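## Task

Pick up the packing tape roll sitting on the cart's upper tray and slide it onto the shaft of a wall peg facing the supply shelves, so the peg's tip pokes out through the roll. Release it and back the robot away. The robot must not topple or be left leaning, or the task fails. The roll has to stay on the peg by itself; if it only stays because the robot holds it, the task is not done.

## Robot and tools

Robot: a Hello Robot Stretch 4, a single-arm mobile manipulator about 1.6 m tall. It has an omni-wheel base (rim within 0.23 m of the base origin), a lift that slides up a mast, one arm that telescopes straight forward, a three-joint wrist (yaw, pitch, roll) and a two-finger gripper. Cameras: head_camera, head_left_camera, head_right_camera (fisheye) and wrist_camera. A loose object may occasionally get nudged by something outside the robot's control.

Frames: the base frame sits on the floor below the base centre, x ahead, y to the left, z up. hand_pose is reported in it, for a point between the open fingertips; with all wrist joints at zero its axes line up with the base frame. The printed hand position may be slightly wrong. The odometry frame is wherever the base frame was when the scene began; base_odometry only counts wheel rotation, so slipping shows up as travel, and heading runs -3.142 to 3.142, positive leftward.

execute_actions: argument "actions" is a list holding one action, or empty to just read state and images. An action may contain "base", "joints", both, plus optional "pace" and "contact_limits"; or only "end_of_arm". All its motions start at once and may finish at different times. Optional "cameras" picks which images come back (omitted, null or ["all"] gives every camera, [] none); the "pictures" line lists them in image order.
- base: exactly one relative move from the current base position, not a pose: {"translate_m": d} straight, forward positive, -2 to 2 m; {"strafe_m": d} sideways, left positive, -2 to 2 m; {"rotate_rad": d} turn in place, counter-clockwise positive, -3.2 to 3.2 rad. It counts from the base position in the latest reported state.
- joints: a single object keyed by joint name, each value an absolute target (not an offset): lift_m 0 to 1.2; arm_m 0 to 0.55 (extension); wrist_yaw_rad -1.134 to 4.276 (0 points forward, positive turns left, 3.14 tucked back, beyond 3.4 the arm may block it); wrist_pitch_rad -1.117 to 4.259 (0 level, 1.57 pointing down); wrist_roll_rad -1.117 to 4.259 (0 keeps the fingers level, positive is clockwise viewed from behind); gripper_m -0.038 to 0.141, the fingertip gap in metres (negative means the fingers squeeze each other). Done tolerances: ±0.004 for lift, arm and gripper, ±0.02 for yaw and roll, ±0.05 for pitch. Out-of-range joint targets get clipped to the limit and reported; any other bad value or unknown key rejects the whole call with no motion.
- pace: "slow", "default", "fast" or "max"; base top speeds 0.1/0.3/0.4/0.6 m/s and 1/2/3/4 rad/s. With the lift above 0.2 the base is slowed further, down to 0.3 m/s and 1 rad/s at full height. Wrist speed does not depend on pace.
- contact_limits: only {"arm_m": v}, v from 0 (gentlest) to 0.75 (firmest), default 0.5; the arm stops when it pushes harder than that.
- {"end_of_arm": "enable_torque"} revives wrist or gripper motors that shut off; they then hold still.
An action lasts at most 15 s. Anything left out of an action may still be driving toward an earlier target without the status lines saying so. Once a result reports a stop, the remaining execute_actions, wait and finished_scene calls of that same reply are skipped.

wait: {"seconds": 0 to 10}; nothing new is commanded and it returns the same as an empty action. zoom_image: {"camera": name, "region": [x0, y0, x1, y1]} in pixels of that camera's most recent full image, top-left origin, at most 504 by 504. finished_scene: {"scene": n}, ends the current scene permanently and reports success; call it only once the roll sits on the peg unassisted and the robot has let go and moved away.

Results: lidar_m lists 12 rough distances, one per 30-degree sector, first straight ahead, then counter-clockwise (4th left, 7th behind, 10th right); "-" means nothing seen or closer than 0.25 m. It covers roughly 0.15 m up to robot height and can miss glass, thin legs and things behind. wrist_depth_mm is a 7x7 grid of median depths (100-2000 mm) starting top left, "-" for invalid; the robot's own body appears. turned_by_wheels versus turned_by_imu differing by over about 0.1 rad suggests a collision or slip. base_tilt is in degrees, forward and right positive, with a fixed bias up to about 1.5. motor_effort is percent of maximum, signed toward larger joint values, bracketed value is the peak; wheel positive means turning right. The gripper reading and "done" do not prove a grasp; a firm squeeze at commanded gripper_m of 0 or above shows as a gripper effort change, and a load in a level gripper pushes wrist_pitch effort away from 0.
Statuses: "done"; "off_target" (resting short, may still push); "contact_stop_at_<key>" (something blocked it; lift, arm or wheels go slack, so a lift can sag and the base can drift); "limit_stop_at_<name>"; "limit_stop_at_tilt" (leaning past 6 degrees, lift, arm and wheels go slack and ignore commands until it straightens); "limit_stop_at_own_body" (you may move away from the body, not toward it); "torque_fault" (wrist motor went limp, needs enable_torque). on_its_own covers what you did not command; "held at" means the held target.

Grasping: command a gap smaller than the object's width; squeezing harder pulls it toward the wrist by up to a third of the shortfall, opening pushes it out. Raise the lift if fingertips jam on a surface. To unfold at scene start, send lift_m 0.4 with wrist_yaw_rad 0 together.

Avoid: driving or turning with over 1 kg held and arm_m above 0.2, especially at fast paces; steady hard pushing or pulling, worse with the gripper high or a high contact limit; pressing the gripper into things (torque faults); self-collision with the gripper tilted up (pitch below -0.2) and rolled (roll below -0.4 or above 4). Dropping, slipping, slamming or hard hits hurt the result. Prefer short robot motion time.

Cameras: pinhole or fisheye intrinsics and base-to-camera transforms are given per camera and are approximate (about 0.5 percent focal, 0.5 degree and 2.5 mm pose error, more for the wrist camera at long arm extension). For example head_camera is 420x560 near (0.097, 0.005, 1.554) m; wrist_camera is 616x392.

Each tool is called after "Request:" as name([rows], argument=value, ...), one row to a line, values as JSON.

## Session

Request:
execute_actions(actions=[])

Scene clock: 0.00 s.
base_odometry: x=+0.000 y=+0.000 heading=+0.000 (m, m, rad; odometry frame)
turned_by_wheels: +0.000 (rad since the last result)
turned_by_imu: +0.000 (rad since the last result)
base_tilt: forward=-0.9 right=-0.8 (deg)
lidar_m: 2.10 2.36 1.78 1.31 1.36 1.78 1.99 2.56 1.77 1.73 1.85 2.23
base_status: not commanded
joint_positions: lift_m=+0.200 arm_m=-0.002 wrist_yaw_rad=+3.129 wrist_pitch_rad=-0.007 wrist_roll_rad=+0.020 gripper_m=+0.057
joint_status: not commanded
motor_effort: lift_m=+20 arm_m=-1 wrist_yaw_rad=+0 wrist_pitch_rad=-8 wrist_roll_rad=+0 gripper_m=+1 wheel_0=-1 wheel_1=-1 wheel_2=+0 (%)
hand_pose: x=-0.1188 y=+0.0909 z=+0.3807 quat_wxyz=(+0.006, +0.004, +0.010, +1.000) (m; base frame)
wrist_depth_mm: - 133 - - - - - / - 120 158 - - - - / 106 135 184 - - - - / 143 148 - - - - - / - - 1921 - - - 1863 / 1160 1281 206 1182 205 1308 1336 / 842 842 917 - 960 878 931
pictures: head_camera, head_left_camera, head_right_camera, wrist_camera
Images, in order (width x height): head_camera 420x560, head_left_camera 420x672, head_right_camera 420x672, wrist_camera 616x392.

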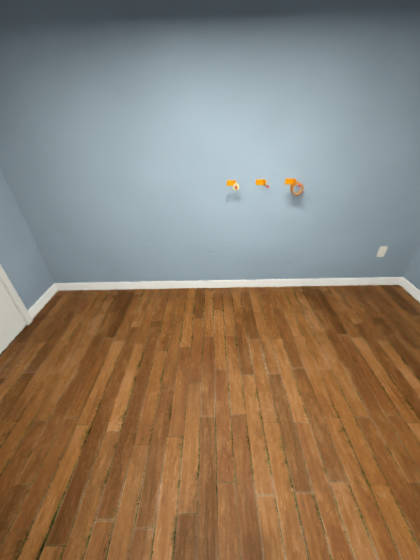

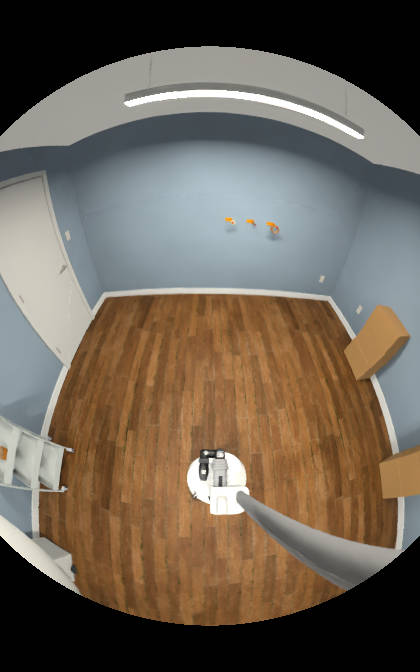

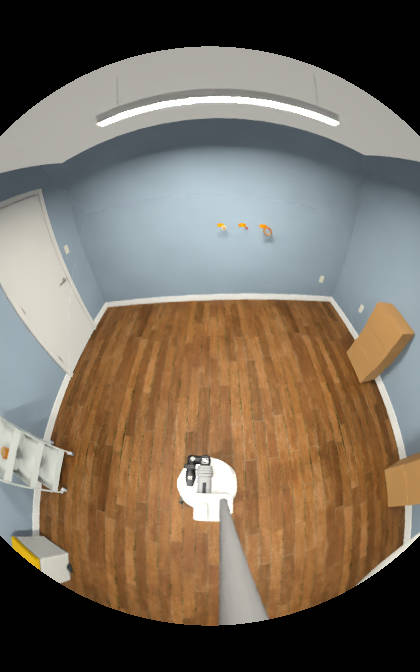

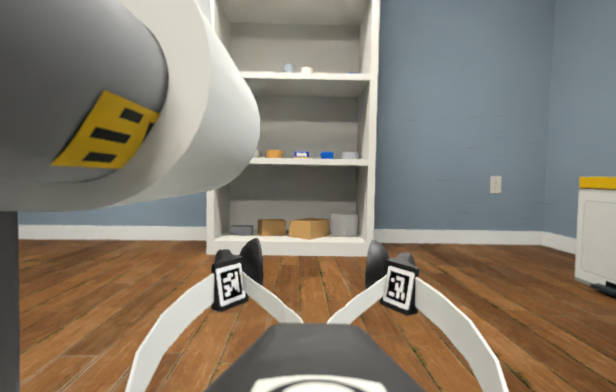

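Request:
execute_actions([
  {"base":{"rotate_rad":1.57},"joints":{"lift_m":0.6,"wrist_yaw_rad":0}},
])

Request:
zoom_image(camera="head_camera", region=[0, 100, 420, 560])

Scene clock: 3.53 s.
base_odometry: x=+0.000 y=+0.000 heading=+1.569 (m, m, rad; odometry frame)
turned_by_wheels: +1.569 (rad since the last result)
turned_by_imu: +1.605 (rad since the last result)
base_tilt: forward=-0.8 right=-0.8 (deg)
lidar_m: 1.29 1.36 1.81 1.98 2.54 1.76 1.71 1.85 2.23 2.14 2.35 1.79
base_status: done
joint_positions: lift_m=+0.600 arm_m=-0.002 wrist_yaw_rad=+0.000 wrist_pitch_rad=-0.007 wrist_roll_rad=+0.020 gripper_m=+0.057
joint_status: all done
motor_effort: lift_m=+25(26) arm_m=-1(1) wrist_yaw_rad=-1(7) wrist_pitch_rad=-9(9) wrist_roll_rad=-1(1) gripper_m=-3(4) wheel_0=-4(9) wheel_1=-4(7) wheel_2=-2(11) (%)
hand_pose: x=+0.4572 y=-0.0873 z=+0.7800 quat_wxyz=(+1.000, +0.010, -0.004, +0.000) (m; base frame)
wrist_depth_mm: 1499 1499 1537 1499 1499 1464 1464 / 1464 1499 1499 1499 1499 1499 1499 / 1499 1499 1537 1499 1499 1537 1499 / 1464 1499 1537 1537 1499 1499 1499 / 1537 1499 1098 1576 1537 1537 1499 / 1576 1499 206 1138 205 1576 1537 / 1537 1499 1464 - 1537 1576 1537
pictures: head_camera, head_left_camera, head_right_camera, wrist_camera
camera_calibration (this result's frames):
wrist_camera: T_world_to_cam=[[0.0103979, -0.99994, -0.0033597, -0.0920067], [-0.0391418, 0.0029503, -0.999229, 0.837514], [0.99918, 0.0105214, -0.0391088, -0.187899], [0, 0, 0, 1]] pos_world=[0.221483, -0.0924952, 0.829211]
Images, in order (width x height): head_camera 420x560, head_left_camera 420x672, head_right_camera 420x672, wrist_camera 616x392.

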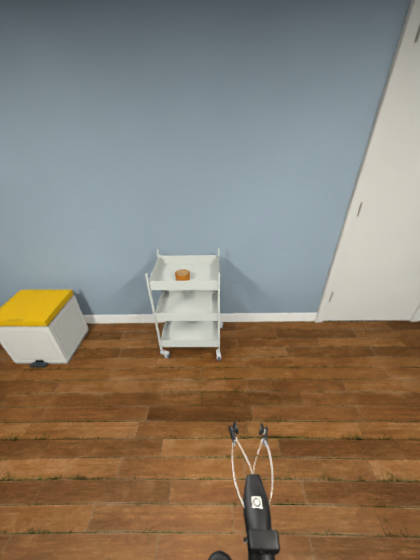

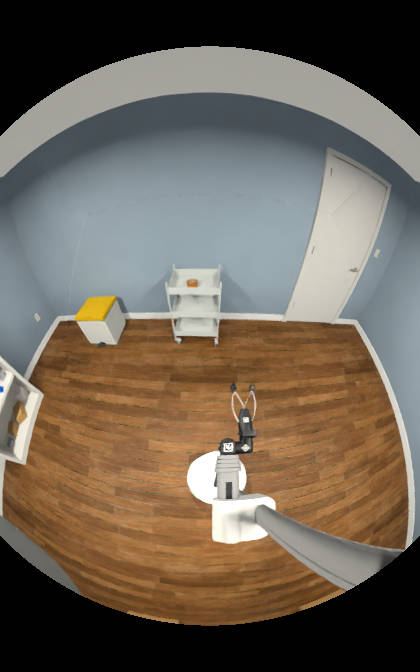

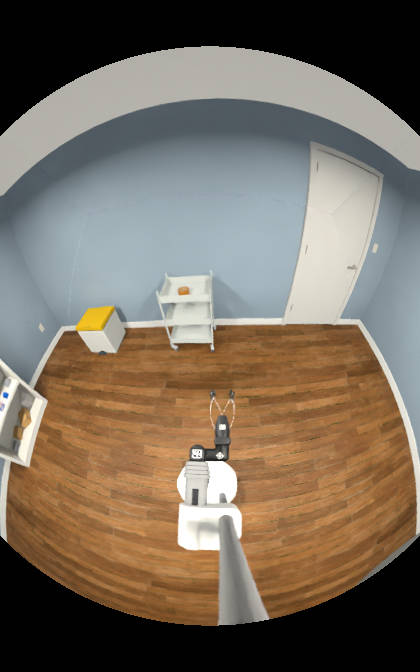

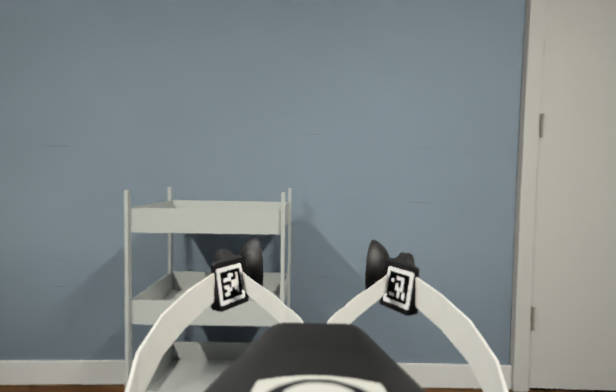

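Region (0, 100, 420, 560) of head_camera's 420x560 image, scaled by 1.096, with more detail than that image has; it fills the left 460 columns of this view, and the rest is white.

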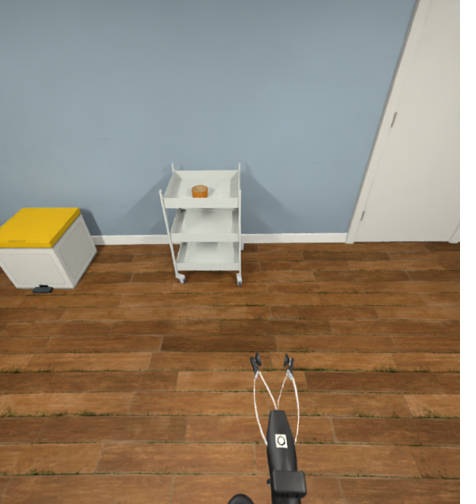

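Request:
execute_actions([
  {"base":{"strafe_m":0.305},"joints":{"lift_m":1.1,"wrist_pitch_rad":1.57,"gripper_m":0.141}},
], cameras=[])

Request:
execute_actions([
  {"base":{"translate_m":0.85}},
], cameras=["head_camera","wrist_camera"])

Scene clock: 8.87 s.
base_odometry: x=-0.305 y=+0.001 heading=+1.569 (m, m, rad; odometry frame)
turned_by_wheels: +0.000 (rad since the last result)
turned_by_imu: +0.001 (rad since the last result)
base_tilt: forward=-0.8 right=-0.6 (deg)
lidar_m: 1.29 1.50 1.75 1.66 2.25 2.10 1.69 2.00 2.54 2.44 2.44 1.78
base_status: done
joint_positions: lift_m=+1.100 arm_m=-0.002 wrist_yaw_rad=+0.000 wrist_pitch_rad=+1.570 wrist_roll_rad=+0.020 gripper_m=+0.141
joint_status: all done
motor_effort: lift_m=+25(26) arm_m=-1(1) wrist_yaw_rad=+1(0) wrist_pitch_rad=-2(2) wrist_roll_rad=+0(1) gripper_m=-1(1) wheel_0=-5(12) wheel_1=+4(15) wheel_2=+0(2) (%)
hand_pose: x=+0.1689 y=-0.0874 z=+0.9894 quat_wxyz=(+0.707, +0.007, +0.707, -0.007) (m; base frame)
wrist_depth_mm: 1160 1182 1205 1182 1205 1160 1182 / 1229 1182 1205 1205 1205 1182 1205 / 1205 1229 1229 1205 1255 1182 1182 / 1205 1229 1205 1025 1205 1205 1205 / 1281 1255 1025 1008 1255 1229 1229 / 1255 1255 1308 169 1229 1229 1255 / 1281 1281 1255 - 1229 1281 1255
pictures: none
No camera images: the call's "cameras" was empty. Leave "cameras" out to get every camera's image.

Scene clock: 13.20 s.
base_odometry: x=-0.304 y=+0.850 heading=+1.569 (m, m, rad; odometry frame)
turned_by_wheels: +0.000 (rad since the last result)
turned_by_imu: -0.004 (rad since the last result)
base_tilt: forward=-0.9 right=-0.7 (deg)
lidar_m: 0.46 0.48 0.94 1.72 1.74 3.00 2.55 2.77 2.64 2.55 1.25 0.47
base_status: done
joint_positions: lift_m=+1.100 arm_m=-0.002 wrist_yaw_rad=+0.000 wrist_pitch_rad=+1.570 wrist_roll_rad=+0.020 gripper_m=+0.141
joint_status: not commanded
motor_effort: lift_m=+25(25) arm_m=-1(1) wrist_yaw_rad=+0(1) wrist_pitch_rad=-2(2) wrist_roll_rad=-1(0) gripper_m=+3(0) wheel_0=+5(9) wheel_1=+4(3) wheel_2=-3(13) (%)
hand_pose: x=+0.1689 y=-0.0874 z=+0.9894 quat_wxyz=(+0.707, +0.007, +0.707, -0.007) (m; base frame)
wrist_depth_mm: 1205 1182 798 809 798 1205 1182 / 1229 1205 1205 1205 1205 1205 1205 / 1229 1229 1182 1255 1229 1205 1205 / 1229 1255 1205 1008 1205 1229 1229 / 1229 1255 1025 1025 1229 1229 1229 / 1255 1255 1255 169 1229 1229 1229 / 1281 1255 1281 - 1255 1229 1229
pictures: head_camera, wrist_camera
camera_calibration (this result's frames):
wrist_camera: T_world_to_cam=[[-0.003458, -0.999945, -0.00992982, -0.0795947], [-0.99895, 0.0030006, 0.0457143, 0.163697], [-0.045682, 0.0100775, -0.998905, 1.23433], [0, 0, 0, 1]] pos_world=[0.219636, -0.0925204, 1.2247]
Images, in order (width x height): head_camera 420x560, wrist_camera 616x392.

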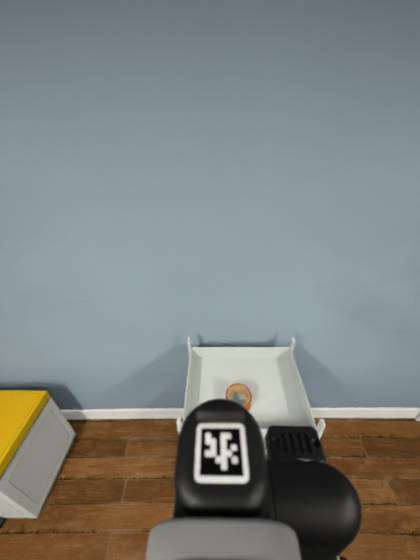

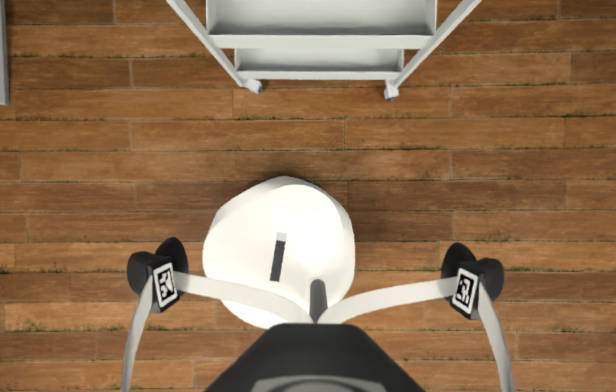

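Request:
execute_actions([
  {"joints":{"arm_m":0.38}},
], cameras=["wrist_camera"])

Scene clock: 16.10 s.
base_odometry: x=-0.304 y=+0.850 heading=+1.569 (m, m, rad; odometry frame)
turned_by_wheels: +0.000 (rad since the last result)
turned_by_imu: +0.000 (rad since the last result)
base_tilt: forward=-0.8 right=-0.8 (deg)
lidar_m: 0.45 0.48 0.93 1.73 1.73 2.97 2.55 2.77 2.67 2.56 1.26 0.48
base_status: not commanded
joint_positions: lift_m=+1.100 arm_m=+0.379 wrist_yaw_rad=+0.000 wrist_pitch_rad=+1.570 wrist_roll_rad=+0.020 gripper_m=+0.141
joint_status: all done
motor_effort: lift_m=+25(25) arm_m=+5(2) wrist_yaw_rad=-1(0) wrist_pitch_rad=-3(1) wrist_roll_rad=-1(1) gripper_m=+0(1) wheel_0=+5(5) wheel_1=+4(5) wheel_2=-3(3) (%)
hand_pose: x=+0.5503 y=-0.0874 z=+0.9894 quat_wxyz=(+0.707, +0.007, +0.707, -0.007) (m; base frame)
wrist_depth_mm: 788 723 544 549 539 539 798 / 1205 1118 544 544 544 544 1160 / 1229 1205 549 554 549 549 1205 / 1205 1205 559 554 559 549 1229 / 1255 1229 564 559 559 554 1229 / 1255 1255 1255 169 1255 442 1281 / 1308 1229 1255 - 1255 1255 1255
pictures: wrist_camera
camera_calibration (this result's frames):
wrist_camera: T_world_to_cam=[[-0.00328456, -0.999945, -0.00992999, -0.0783709], [-0.998953, 0.00282784, 0.0456637, 0.544788], [-0.0456331, 0.0100696, -0.998908, 1.25173], [0, 0, 0, 1]] pos_world=[0.60108, -0.0925116, 1.22471]
Images, in order (width x height): wrist_camera 616x392.

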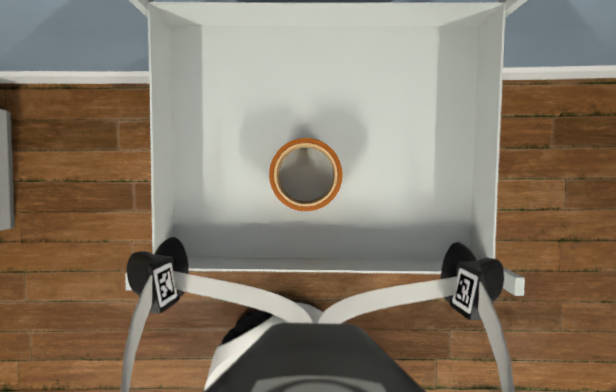

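Request:
execute_actions([
  {"joints":{"arm_m":0.435,"lift_m":0.88}},
], cameras=["wrist_camera"])

Scene clock: 19.87 s.
base_odometry: x=-0.304 y=+0.850 heading=+1.569 (m, m, rad; odometry frame)
turned_by_wheels: +0.000 (rad since the last result)
turned_by_imu: +0.000 (rad since the last result)
base_tilt: forward=-0.8 right=-0.7 (deg)
lidar_m: 0.45 0.48 0.93 1.73 1.75 2.97 2.54 2.76 2.63 2.56 1.25 0.49
base_status: not commanded
joint_positions: lift_m=+0.880 arm_m=+0.434 wrist_yaw_rad=+0.000 wrist_pitch_rad=+1.570 wrist_roll_rad=+0.020 gripper_m=+0.141
joint_status: all done
motor_effort: lift_m=+16(24) arm_m=+5(4) wrist_yaw_rad=+1(0) wrist_pitch_rad=-2(3) wrist_roll_rad=-1(1) gripper_m=+1(1) wheel_0=+5(5) wheel_1=+4(4) wheel_2=-3(3) (%)
hand_pose: x=+0.6053 y=-0.0874 z=+0.7701 quat_wxyz=(+0.707, +0.007, +0.707, -0.007) (m; base frame)
wrist_depth_mm: 306 330 327 327 324 325 324 / 306 330 330 329 329 327 327 / 306 334 334 332 332 330 330 / 306 338 338 334 334 332 330 / 324 338 338 338 336 336 334 / 324 345 342 169 340 338 338 / 325 345 343 - 342 340 340
pictures: wrist_camera
camera_calibration (this result's frames):
wrist_camera: T_world_to_cam=[[-0.00342292, -0.999945, -0.00992935, -0.0802844], [-0.998944, 0.0029642, 0.0458507, 0.609531], [-0.0458187, 0.0100758, -0.998899, 1.03534], [0, 0, 0, 1]] pos_world=[0.65605, -0.0925186, 1.00545]
Images, in order (width x height): wrist_camera 616x392.

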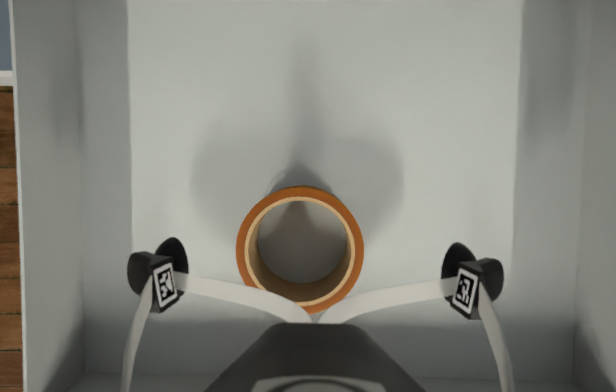

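Request:
execute_actions([
  {"base":{"strafe_m":0.008},"joints":{"lift_m":0.805},"pace":"slow"},
], cameras=["wrist_camera"])

Request:
execute_actions([
  {"joints":{"gripper_m":0.04}},
], cameras=["wrist_camera"])

Request:
execute_actions([
  {"joints":{"lift_m":1.0}},
], cameras=["wrist_camera","head_camera"])

Scene clock: 22.43 s.
base_odometry: x=-0.311 y=+0.850 heading=+1.569 (m, m, rad; odometry frame)
turned_by_wheels: +0.000 (rad since the last result)
turned_by_imu: +0.000 (rad since the last result)
base_tilt: forward=-0.8 right=-0.8 (deg)
lidar_m: 0.45 0.90 0.93 1.71 1.73 2.97 2.55 2.77 2.66 2.57 1.26 0.48
base_status: done
joint_positions: lift_m=+0.805 arm_m=+0.434 wrist_yaw_rad=+0.000 wrist_pitch_rad=+1.570 wrist_roll_rad=+0.020 gripper_m=+0.141
joint_status: all done
motor_effort: lift_m=+16(18) arm_m=+5(5) wrist_yaw_rad=+1(1) wrist_pitch_rad=-3(3) wrist_roll_rad=+0(1) gripper_m=+3(0) wheel_0=-6(5) wheel_1=+5(3) wheel_2=+0(2) (%)
hand_pose: x=+0.6053 y=-0.0874 z=+0.6951 quat_wxyz=(+0.707, +0.007, +0.707, -0.007) (m; base frame)
wrist_depth_mm: 256 255 255 253 253 252 249 / 259 258 257 255 256 255 253 / 258 259 258 258 257 257 255 / 263 263 262 258 258 258 258 / 265 263 263 263 262 259 260 / 267 266 222 169 214 262 263 / 271 270 267 - 266 266 264
pictures: wrist_camera
camera_calibration (this result's frames):
wrist_camera: T_world_to_cam=[[-0.00342304, -0.999945, -0.00992935, -0.0810289], [-0.998944, 0.00296433, 0.0458507, 0.612971], [-0.0458187, 0.0100758, -0.998899, 0.960423], [0, 0, 0, 1]] pos_world=[0.656052, -0.0925186, 0.930456]
Images, in order (width x height): wrist_camera 616x392.

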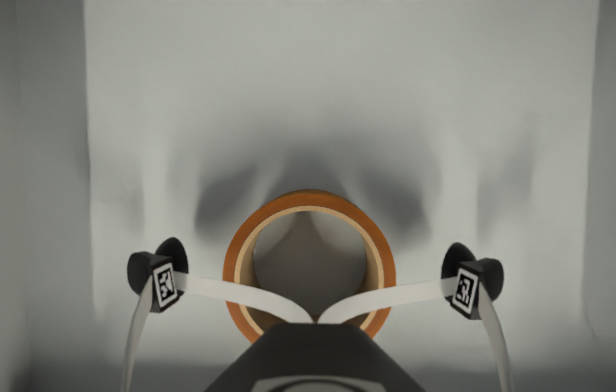

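Scene clock: 24.43 s.
base_odometry: x=-0.311 y=+0.850 heading=+1.569 (m, m, rad; odometry frame)
turned_by_wheels: +0.000 (rad since the last result)
turned_by_imu: +0.000 (rad since the last result)
base_tilt: forward=-0.9 right=-0.6 (deg)
lidar_m: 0.45 0.90 0.93 1.71 1.73 2.98 2.55 2.76 2.67 2.57 1.27 0.49
base_status: not commanded
joint_positions: lift_m=+0.805 arm_m=+0.434 wrist_yaw_rad=+0.000 wrist_pitch_rad=+1.570 wrist_roll_rad=+0.020 gripper_m=+0.040
joint_status: all done
motor_effort: lift_m=+16(16) arm_m=+5(5) wrist_yaw_rad=+1(2) wrist_pitch_rad=-3(3) wrist_roll_rad=-2(1) gripper_m=-24(24) wheel_0=-6(6) wheel_1=+6(6) wheel_2=+0(0) (%)
hand_pose: x=+0.6053 y=-0.0874 z=+0.6951 quat_wxyz=(+0.707, +0.007, +0.707, -0.007) (m; base frame)
wrist_depth_mm: 257 254 255 254 253 252 251 / 258 256 256 256 255 254 253 / 259 259 259 258 257 257 255 / 262 262 262 260 259 259 257 / 265 265 216 263 262 260 260 / 267 265 197 264 196 183 263 / 268 271 268 - 266 265 264
pictures: wrist_camera
camera_calibration (this result's frames):
wrist_camera: T_world_to_cam=[[-0.00342284, -0.999945, -0.00992935, -0.0810292], [-0.998944, 0.00296412, 0.0458507, 0.612973], [-0.0458187, 0.0100758, -0.998899, 0.96041], [0, 0, 0, 1]] pos_world=[0.656053, -0.0925185, 0.930443]
Images, in order (width x height): wrist_camera 616x392.

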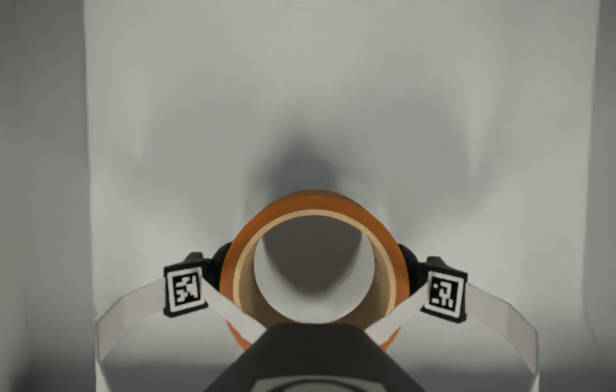

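Scene clock: 26.33 s.
base_odometry: x=-0.311 y=+0.850 heading=+1.569 (m, m, rad; odometry frame)
turned_by_wheels: +0.000 (rad since the last result)
turned_by_imu: +0.000 (rad since the last result)
base_tilt: forward=-0.8 right=-0.8 (deg)
lidar_m: 0.46 0.89 0.93 1.72 1.74 2.98 2.54 2.76 2.66 2.56 1.24 0.48
base_status: not commanded
joint_positions: lift_m=+1.000 arm_m=+0.434 wrist_yaw_rad=+0.000 wrist_pitch_rad=+1.570 wrist_roll_rad=+0.020 gripper_m=+0.040
joint_status: all done
motor_effort: lift_m=+26(28) arm_m=+5(5) wrist_yaw_rad=+1(0) wrist_pitch_rad=-3(3) wrist_roll_rad=-1(0) gripper_m=-20(22) wheel_0=-5(6) wheel_1=+6(5) wheel_2=+0(0) (%)
hand_pose: x=+0.6053 y=-0.0874 z=+0.8893 quat_wxyz=(+0.707, +0.007, +0.707, -0.007) (m; base frame)
wrist_depth_mm: 640 413 436 445 439 433 421 / 1025 449 452 449 442 445 854 / 1118 452 452 449 449 452 1098 / 1138 459 455 452 452 449 1118 / 1160 462 217 459 459 452 1118 / 1160 418 196 459 196 182 1138 / 1182 1160 1160 - 778 1160 1138
pictures: head_camera, wrist_camera
camera_calibration (this result's frames):
wrist_camera: T_world_to_cam=[[-0.00342245, -0.999945, -0.00992945, -0.0791011], [-0.998945, 0.00296403, 0.0458211, 0.604108], [-0.0457892, 0.0100758, -0.9989, 1.15437], [0, 0, 0, 1]] pos_world=[0.656057, -0.0925185, 1.12463]
Images, in order (width x height): head_camera 420x560, wrist_camera 616x392.

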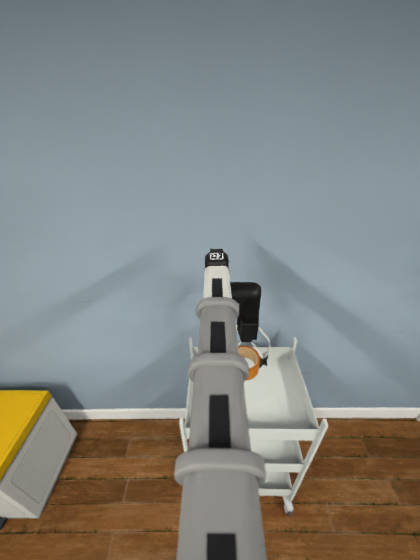

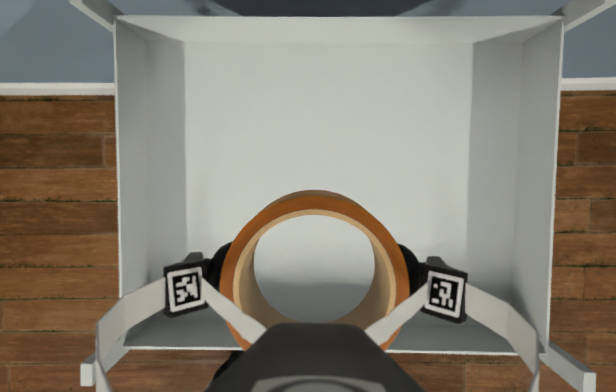

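Request:
execute_actions([
  {"joints":{"arm_m":0.0,"lift_m":1.05}},
], cameras=[])

Request:
execute_actions([
  {"base":{"translate_m":-1.14},"joints":{"wrist_pitch_rad":0,"lift_m":0.975}},
], cameras=[])

Request:
execute_actions([
  {"base":{"rotate_rad":-1.6}},
], cameras=[])

Request:
execute_actions([
  {"base":{"translate_m":1.3}},
], cameras=["wrist_camera","head_camera"])

Scene clock: 30.33 s.
base_odometry: x=-0.311 y=+0.850 heading=+1.569 (m, m, rad; odometry frame)
turned_by_wheels: +0.000 (rad since the last result)
turned_by_imu: +0.000 (rad since the last result)
base_tilt: forward=-0.9 right=-0.8 (deg)
lidar_m: 0.44 0.90 0.92 1.71 1.73 2.98 2.53 2.77 2.67 2.56 1.28 0.48
base_status: not commanded
joint_positions: lift_m=+1.050 arm_m=+0.001 wrist_yaw_rad=+0.000 wrist_pitch_rad=+1.570 wrist_roll_rad=+0.020 gripper_m=+0.040
joint_status: all done
motor_effort: lift_m=+26(27) arm_m=-5(5) wrist_yaw_rad=+0(0) wrist_pitch_rad=-3(2) wrist_roll_rad=-1(1) gripper_m=-22(20) wheel_0=-5(6) wheel_1=+6(6) wheel_2=+0(0) (%)
hand_pose: x=+0.1719 y=-0.0874 z=+0.9393 quat_wxyz=(+0.707, +0.007, +0.707, -0.007) (m; base frame)
wrist_depth_mm: 1160 1160 759 768 750 1138 1118 / 1182 1182 1182 1160 1160 1138 1138 / 1160 1160 1160 1160 1160 1160 1160 / 1205 1182 1182 946 1182 1160 1160 / 1205 1205 216 976 1160 1182 1182 / 1205 1205 196 946 197 182 1182 / 1255 1229 1205 - 1182 1205 1205
pictures: none
No camera images: the call's "cameras" was empty. Leave "cameras" out to get every camera's image.

Scene clock: 35.60 s.
base_odometry: x=-0.314 y=-0.289 heading=+1.569 (m, m, rad; odometry frame)
turned_by_wheels: -0.001 (rad since the last result)
turned_by_imu: +0.006 (rad since the last result)
base_tilt: forward=-0.9 right=-0.8 (deg)
lidar_m: 1.59 1.78 1.73 1.65 2.22 1.45 1.39 1.78 2.02 2.45 2.67 2.09
base_status: done
joint_positions: lift_m=+0.975 arm_m=+0.001 wrist_yaw_rad=+0.000 wrist_pitch_rad=+0.003 wrist_roll_rad=+0.020 gripper_m=+0.040
joint_status: all done
motor_effort: lift_m=+17(25) arm_m=-5(5) wrist_yaw_rad=+0(0) wrist_pitch_rad=-13(18) wrist_roll_rad=+0(1) gripper_m=-23(24) wheel_0=-4(9) wheel_1=-6(8) wheel_2=+3(12) (%)
hand_pose: x=+0.4602 y=-0.0874 z=+1.1525 quat_wxyz=(+1.000, +0.010, +0.002, +0.000) (m; base frame)
wrist_depth_mm: 1808 1756 1808 1756 1756 1756 1708 / 1708 1808 1756 1756 1808 1756 1756 / 1808 1808 1808 1863 1756 1808 1756 / 1756 1863 1808 1808 1808 1863 1808 / 1808 1808 216 1863 1863 1863 1808 / 1808 1808 196 1464 195 182 1863 / 1576 1863 1863 - 1863 1863 1863
pictures: none
No camera images: the call's "cameras" was empty. Leave "cameras" out to get every camera's image.

Scene clock: 37.83 s.
base_odometry: x=-0.314 y=-0.289 heading=-0.030 (m, m, rad; odometry frame)
turned_by_wheels: -1.599 (rad since the last result)
turned_by_imu: -1.635 (rad since the last result)
base_tilt: forward=-0.9 right=-0.7 (deg)
lidar_m: 2.42 2.65 2.12 1.60 1.76 1.76 1.67 2.19 1.83 1.41 1.74 1.94
base_status: done
joint_positions: lift_m=+0.975 arm_m=+0.001 wrist_yaw_rad=+0.000 wrist_pitch_rad=+0.003 wrist_roll_rad=+0.020 gripper_m=+0.040
joint_status: not commanded
motor_effort: lift_m=+18(18) arm_m=-5(4) wrist_yaw_rad=+1(0) wrist_pitch_rad=-12(12) wrist_roll_rad=+0(1) gripper_m=-22(20) wheel_0=+5(9) wheel_1=+5(11) wheel_2=+2(11) (%)
hand_pose: x=+0.4602 y=-0.0874 z=+1.1525 quat_wxyz=(+1.000, +0.010, +0.002, +0.000) (m; base frame)
wrist_depth_mm: - - - - - - - / - - - - - - - / - - - - - - - / - - - - - - - / - - 216 - - - - / - - 196 - 195 182 - / - - - - - - -
pictures: none
No camera images: the call's "cameras" was empty. Leave "cameras" out to get every camera's image.

Scene clock: 43.63 s.
base_odometry: x=+0.986 y=-0.328 heading=-0.030 (m, m, rad; odometry frame)
turned_by_wheels: +0.000 (rad since the last result)
turned_by_imu: -0.006 (rad since the last result)
base_tilt: forward=-0.9 right=-0.7 (deg)
lidar_m: 1.11 1.31 1.74 2.04 1.91 2.65 3.11 2.04 1.75 1.34 1.70 1.20
base_status: done
joint_positions: lift_m=+0.975 arm_m=+0.001 wrist_yaw_rad=+0.000 wrist_pitch_rad=+0.003 wrist_roll_rad=+0.020 gripper_m=+0.040
joint_status: not commanded
motor_effort: lift_m=+18(18) arm_m=-4(5) wrist_yaw_rad=+1(1) wrist_pitch_rad=-13(13) wrist_roll_rad=-1(0) gripper_m=-21(22) wheel_0=+5(9) wheel_1=+4(9) wheel_2=-3(13) (%)
hand_pose: x=+0.4602 y=-0.0874 z=+1.1525 quat_wxyz=(+1.000, +0.010, +0.002, +0.000) (m; base frame)
wrist_depth_mm: 1025 1042 1042 1078 1060 1078 1060 / 1025 1060 1060 1042 1060 1078 1060 / 1042 1060 1042 1078 1098 1098 1098 / 1042 1078 1060 1078 1078 1098 1118 / 1060 1060 216 1078 960 1098 1118 / 1060 1078 196 1098 196 182 1118 / 1060 1060 1098 - 1118 1138 1160
pictures: head_camera, wrist_camera
camera_calibration (this result's frames):
wrist_camera: T_world_to_cam=[[0.00995975, -0.999944, -0.00346343, -0.0905821], [-0.0499913, 0.00296135, -0.998745, 1.21426], [0.9987, 0.0101204, -0.049959, -0.163702], [0, 0, 0, 1]] pos_world=[0.225094, -0.0925161, 1.20424]
Images, in order (width x height): head_camera 420x560, wrist_camera 616x392.

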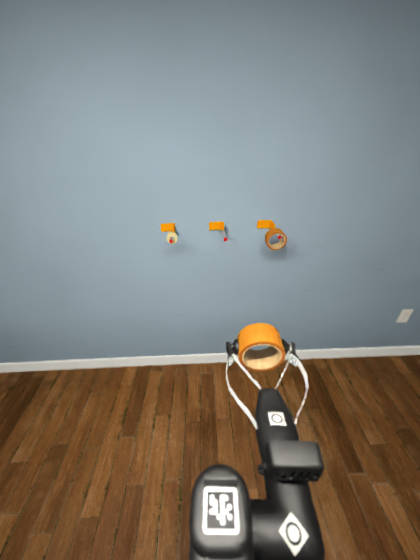

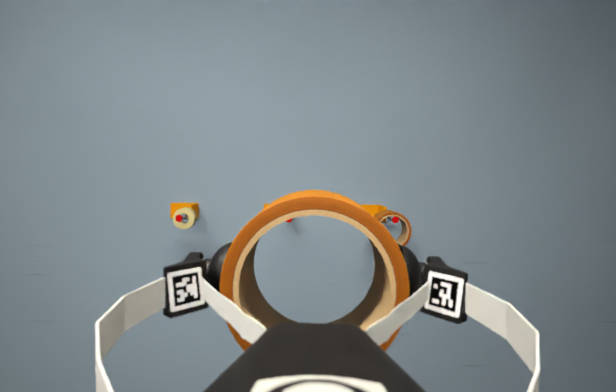

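Request:
execute_actions([
  {"base":{"rotate_rad":0.04},"joints":{"lift_m":0.92,"arm_m":0.3}},
], cameras=["wrist_camera","head_camera"])

Scene clock: 47.03 s.
base_odometry: x=+0.986 y=-0.328 heading=+0.009 (m, m, rad; odometry frame)
turned_by_wheels: +0.039 (rad since the last result)
turned_by_imu: +0.040 (rad since the last result)
base_tilt: forward=-0.9 right=-0.8 (deg)
lidar_m: 1.11 1.33 1.81 2.04 1.90 2.68 3.13 1.96 1.73 1.34 1.73 1.17
base_status: done
joint_positions: lift_m=+0.920 arm_m=+0.299 wrist_yaw_rad=+0.000 wrist_pitch_rad=+0.003 wrist_roll_rad=+0.020 gripper_m=+0.040
joint_status: all done
motor_effort: lift_m=+17(17) arm_m=+5(6) wrist_yaw_rad=+0(2) wrist_pitch_rad=-12(13) wrist_roll_rad=+0(1) gripper_m=-21(22) wheel_0=-6(5) wheel_1=-4(7) wheel_2=-2(8) (%)
hand_pose: x=+0.7586 y=-0.0874 z=+1.0976 quat_wxyz=(+1.000, +0.010, +0.002, +0.000) (m; base frame)
wrist_depth_mm: 741 759 741 741 750 759 741 / 750 750 759 759 759 750 768 / 768 768 759 768 759 768 768 / 768 768 759 768 768 778 778 / 778 778 216 778 627 778 778 / 788 778 197 788 196 182 788 / 798 798 788 - 798 809 820
pictures: head_camera, wrist_camera
camera_calibration (this result's frames):
wrist_camera: T_world_to_cam=[[0.0100081, -0.999944, -0.00346252, -0.0937673], [-0.0498943, 0.00295901, -0.99875, 1.17431], [0.998704, 0.0101683, -0.0498619, -0.46451], [0, 0, 0, 1]] pos_world=[0.523438, -0.0925136, 1.14935]
Images, in order (width x height): head_camera 420x560, wrist_camera 616x392.

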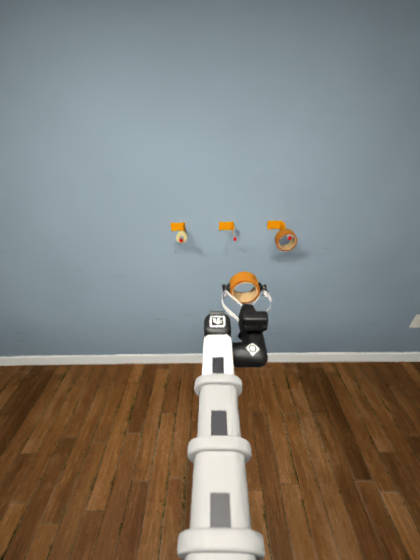

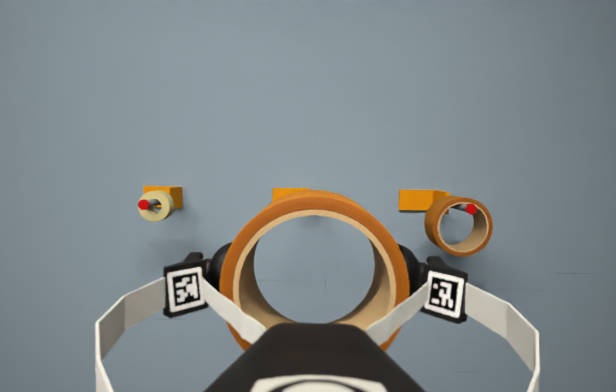

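Request:
execute_actions([
  {"base":{"translate_m":0.2},"joints":{"arm_m":0.35},"pace":"slow"},
], cameras=["wrist_camera","head_camera"])

Scene clock: 51.27 s.
base_odometry: x=+1.185 y=-0.326 heading=+0.010 (m, m, rad; odometry frame)
turned_by_wheels: +0.001 (rad since the last result)
turned_by_imu: +0.000 (rad since the last result)
base_tilt: forward=-0.7 right=-0.7 (deg)
lidar_m: 0.90 1.11 1.53 2.04 2.02 2.84 3.27 2.03 1.40 1.33 1.55 0.97
base_status: done
joint_positions: lift_m=+0.920 arm_m=+0.349 wrist_yaw_rad=+0.000 wrist_pitch_rad=+0.003 wrist_roll_rad=+0.020 gripper_m=+0.040
joint_status: all done
motor_effort: lift_m=+17(17) arm_m=+5(3) wrist_yaw_rad=+0(0) wrist_pitch_rad=-12(12) wrist_roll_rad=-1(1) gripper_m=-22(20) wheel_0=+7(8) wheel_1=+6(10) wheel_2=-4(10) (%)
hand_pose: x=+0.8085 y=-0.0874 z=+1.0976 quat_wxyz=(+1.000, +0.010, +0.002, +0.000) (m; base frame)
wrist_depth_mm: 508 500 504 508 508 508 508 / 512 512 508 504 512 517 517 / 521 512 521 517 521 517 521 / 517 521 521 521 525 525 517 / 525 525 216 525 525 517 418 / 530 525 196 530 196 182 480 / 535 530 535 - 535 539 539
pictures: head_camera, wrist_camera
camera_calibration (this result's frames):
wrist_camera: T_world_to_cam=[[0.0100048, -0.999944, -0.00346257, -0.0942658], [-0.0498944, 0.00295923, -0.99875, 1.1768], [0.998704, 0.0101651, -0.049862, -0.514426], [0, 0, 0, 1]] pos_world=[0.573418, -0.0925138, 1.14935]
Images, in order (width x height): head_camera 420x560, wrist_camera 616x392.

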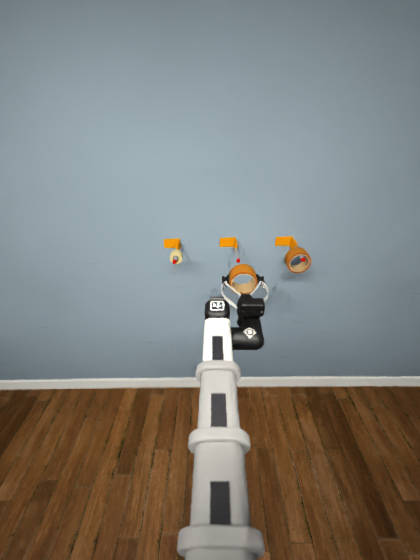

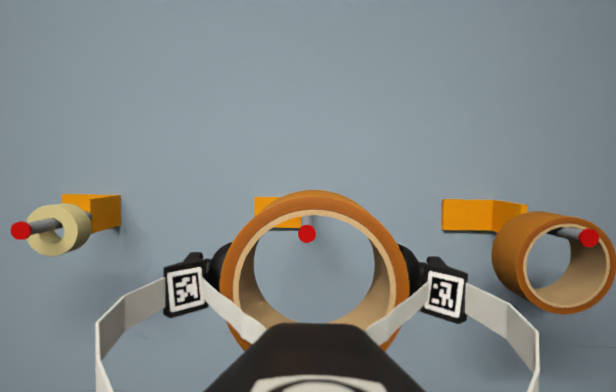

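Request:
execute_actions([
  {"joints":{"arm_m":0.53},"pace":"slow","contact_limits":{"arm_m":0.15}},
], cameras=["wrist_camera","head_camera"])

Scene clock: 55.00 s.
base_odometry: x=+1.185 y=-0.326 heading=+0.010 (m, m, rad; odometry frame)
turned_by_wheels: +0.000 (rad since the last result)
turned_by_imu: +0.000 (rad since the last result)
base_tilt: forward=-0.8 right=-0.7 (deg)
lidar_m: 0.93 1.11 1.52 2.05 2.00 2.84 3.30 2.01 1.40 1.33 1.55 0.98
base_status: not commanded
joint_positions: lift_m=+0.920 arm_m=+0.529 wrist_yaw_rad=+0.000 wrist_pitch_rad=+0.003 wrist_roll_rad=+0.020 gripper_m=+0.040
joint_status: all done
motor_effort: lift_m=+17(17) arm_m=+5(6) wrist_yaw_rad=+0(1) wrist_pitch_rad=-11(13) wrist_roll_rad=+0(1) gripper_m=-18(22) wheel_0=+6(6) wheel_1=+6(5) wheel_2=-4(5) (%)
contact_limits: arm_m 0.15
hand_pose: x=+0.9885 y=-0.0874 z=+1.0976 quat_wxyz=(+1.000, +0.010, +0.002, +0.000) (m; base frame)
wrist_depth_mm: 330 329 332 330 330 330 332 / 332 330 332 334 332 334 334 / 340 336 338 340 338 338 340 / 340 338 338 342 342 343 342 / 343 343 217 343 343 345 338 / 345 343 196 242 196 182 349 / 347 347 349 - 349 351 353
pictures: head_camera, wrist_camera
camera_calibration (this result's frames):
wrist_camera: T_world_to_cam=[[0.00999711, -0.999944, -0.00346262, -0.0960611], [-0.049897, 0.00295963, -0.99875, 1.18578], [0.998704, 0.0101574, -0.0498646, -0.694173], [0, 0, 0, 1]] pos_world=[0.753401, -0.0925142, 1.14935]
Images, in order (width x height): head_camera 420x560, wrist_camera 616x392.

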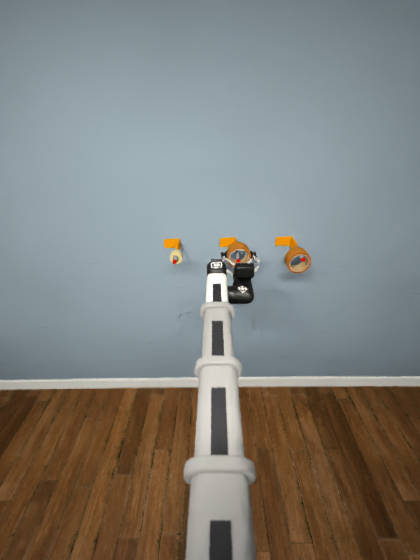

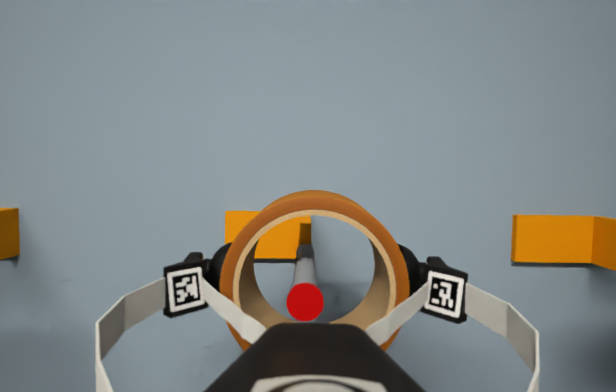

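Request:
execute_actions([
  {"joints":{"lift_m":0.885},"pace":"slow"},
], cameras=["wrist_camera"])

Request:
execute_actions([
  {"joints":{"gripper_m":0.141}},
], cameras=["wrist_camera"])

Request:
execute_actions([
  {"joints":{"arm_m":0.1}},
], cameras=["wrist_camera","head_camera"])

Scene clock: 57.13 s.
base_odometry: x=+1.185 y=-0.326 heading=+0.010 (m, m, rad; odometry frame)
turned_by_wheels: +0.000 (rad since the last result)
turned_by_imu: +0.000 (rad since the last result)
base_tilt: forward=-0.8 right=-0.8 (deg)
lidar_m: 0.92 1.11 1.54 2.03 2.01 2.83 3.27 2.01 1.41 1.35 1.56 0.95
base_status: not commanded
joint_positions: lift_m=+0.886 arm_m=+0.529 wrist_yaw_rad=+0.000 wrist_pitch_rad=-0.004 wrist_roll_rad=+0.020 gripper_m=+0.040
joint_status: all done
motor_effort: lift_m=+13(16) arm_m=+5(5) wrist_yaw_rad=+1(0) wrist_pitch_rad=+9(9) wrist_roll_rad=-1(1) gripper_m=-23(24) wheel_0=+6(6) wheel_1=+6(6) wheel_2=-5(5) (%)
hand_pose: x=+0.9885 y=-0.0874 z=+1.0649 quat_wxyz=(+1.000, +0.010, -0.002, +0.000) (m; base frame)
wrist_depth_mm: 330 332 334 334 332 336 334 / 332 332 334 336 336 338 338 / 338 338 338 338 342 340 340 / 338 342 338 243 342 343 336 / 342 342 216 343 234 345 345 / 343 345 196 345 202 182 349 / 343 349 349 - 349 353 351
pictures: wrist_camera
camera_calibration (this result's frames):
wrist_camera: T_world_to_cam=[[0.00998369, -0.999944, -0.00339291, -0.0962461], [-0.0427563, 0.00296309, -0.999081, 1.14646], [0.999036, 0.0101196, -0.0427244, -0.703734], [0, 0, 0, 1]] pos_world=[0.753034, -0.0925163, 1.11501]
Images, in order (width x height): wrist_camera 616x392.

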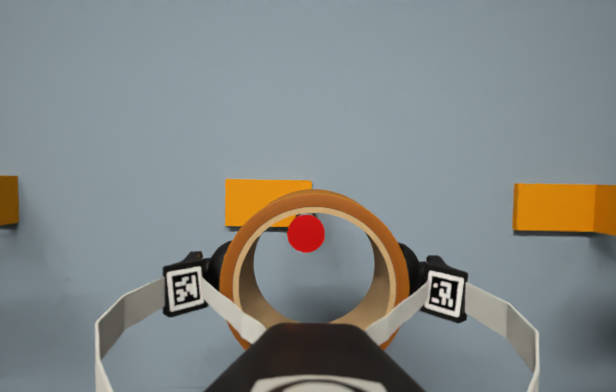

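Scene clock: 59.13 s.
base_odometry: x=+1.185 y=-0.326 heading=+0.010 (m, m, rad; odometry frame)
turned_by_wheels: +0.000 (rad since the last result)
turned_by_imu: +0.000 (rad since the last result)
base_tilt: forward=-0.8 right=-0.8 (deg)
lidar_m: 0.91 1.12 1.52 2.04 2.02 2.84 3.28 2.02 1.41 1.33 1.55 0.95
base_status: not commanded
joint_positions: lift_m=+0.885 arm_m=+0.529 wrist_yaw_rad=+0.000 wrist_pitch_rad=+0.002 wrist_roll_rad=+0.020 gripper_m=+0.141
joint_status: all done
motor_effort: lift_m=+16(15) arm_m=+5(5) wrist_yaw_rad=+1(1) wrist_pitch_rad=-7(9) wrist_roll_rad=-1(1) gripper_m=+2(21) wheel_0=+5(6) wheel_1=+6(6) wheel_2=-5(5) (%)
hand_pose: x=+0.9885 y=-0.0874 z=+1.0631 quat_wxyz=(+1.000, +0.010, +0.001, +0.000) (m; base frame)
wrist_depth_mm: 330 330 330 332 332 332 332 / 332 332 336 336 334 338 336 / 336 336 336 338 336 338 338 / 338 340 338 254 340 343 336 / 340 342 342 343 343 343 347 / 343 345 234 168 213 347 351 / 347 349 349 - 349 351 353
pictures: wrist_camera
camera_calibration (this result's frames):
wrist_camera: T_world_to_cam=[[0.00984628, -0.999946, -0.0034482, -0.0960917], [-0.0484289, 0.00296746, -0.998822, 1.14996], [0.998778, 0.0100017, -0.048397, -0.697529], [0, 0, 0, 1]] pos_world=[0.753314, -0.0925225, 1.11452]
Images, in order (width x height): wrist_camera 616x392.

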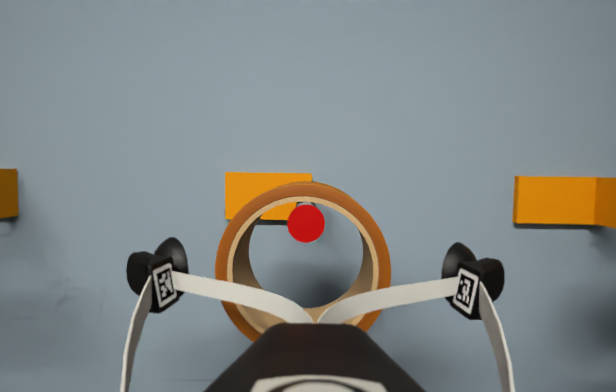

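Scene clock: 61.50 s.
base_odometry: x=+1.185 y=-0.326 heading=+0.010 (m, m, rad; odometry frame)
turned_by_wheels: +0.000 (rad since the last result)
turned_by_imu: +0.000 (rad since the last result)
base_tilt: forward=-0.9 right=-0.7 (deg)
lidar_m: 0.92 1.12 1.51 2.04 2.02 2.84 3.26 2.02 1.40 1.34 1.56 0.97
base_status: not commanded
joint_positions: lift_m=+0.885 arm_m=+0.101 wrist_yaw_rad=+0.000 wrist_pitch_rad=+0.002 wrist_roll_rad=+0.020 gripper_m=+0.141
joint_status: all done
motor_effort: lift_m=+16(16) arm_m=-5(3) wrist_yaw_rad=+1(1) wrist_pitch_rad=-9(8) wrist_roll_rad=-1(1) gripper_m=+0(2) wheel_0=+5(6) wheel_1=+6(6) wheel_2=-5(5) (%)
hand_pose: x=+0.5603 y=-0.0874 z=+1.0630 quat_wxyz=(+1.000, +0.010, +0.001, +0.000) (m; base frame)
wrist_depth_mm: 750 732 750 741 750 759 759 / 759 759 768 759 768 759 759 / 768 768 759 759 768 778 768 / 768 768 768 778 768 778 778 / 768 768 778 768 778 778 768 / 778 778 788 169 788 778 788 / 788 788 798 - 809 798 809
pictures: head_camera, wrist_camera
camera_calibration (this result's frames):
wrist_camera: T_world_to_cam=[[0.00987451, -0.999945, -0.00345253, -0.091878], [-0.0488652, 0.00296603, -0.998801, 1.1293], [0.998757, 0.0100314, -0.0488332, -0.269317], [0, 0, 0, 1]] pos_world=[0.325072, -0.0925209, 1.11448]
Images, in order (width x height): head_camera 420x560, wrist_camera 616x392.

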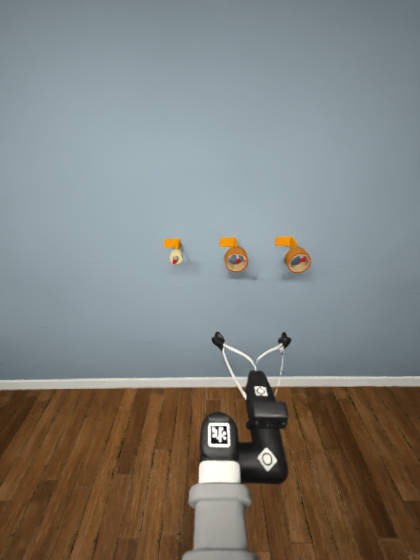

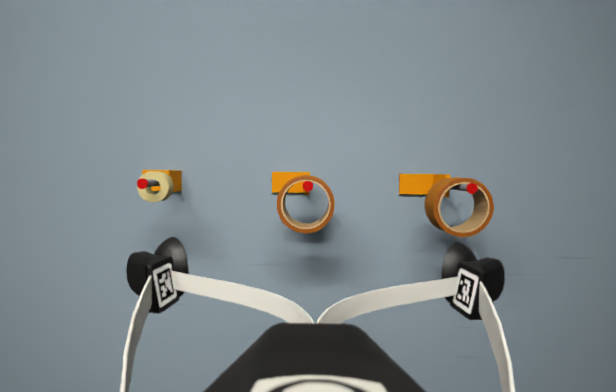

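Request:
finished_scene(scene=1)

The scene is finished: the task was done.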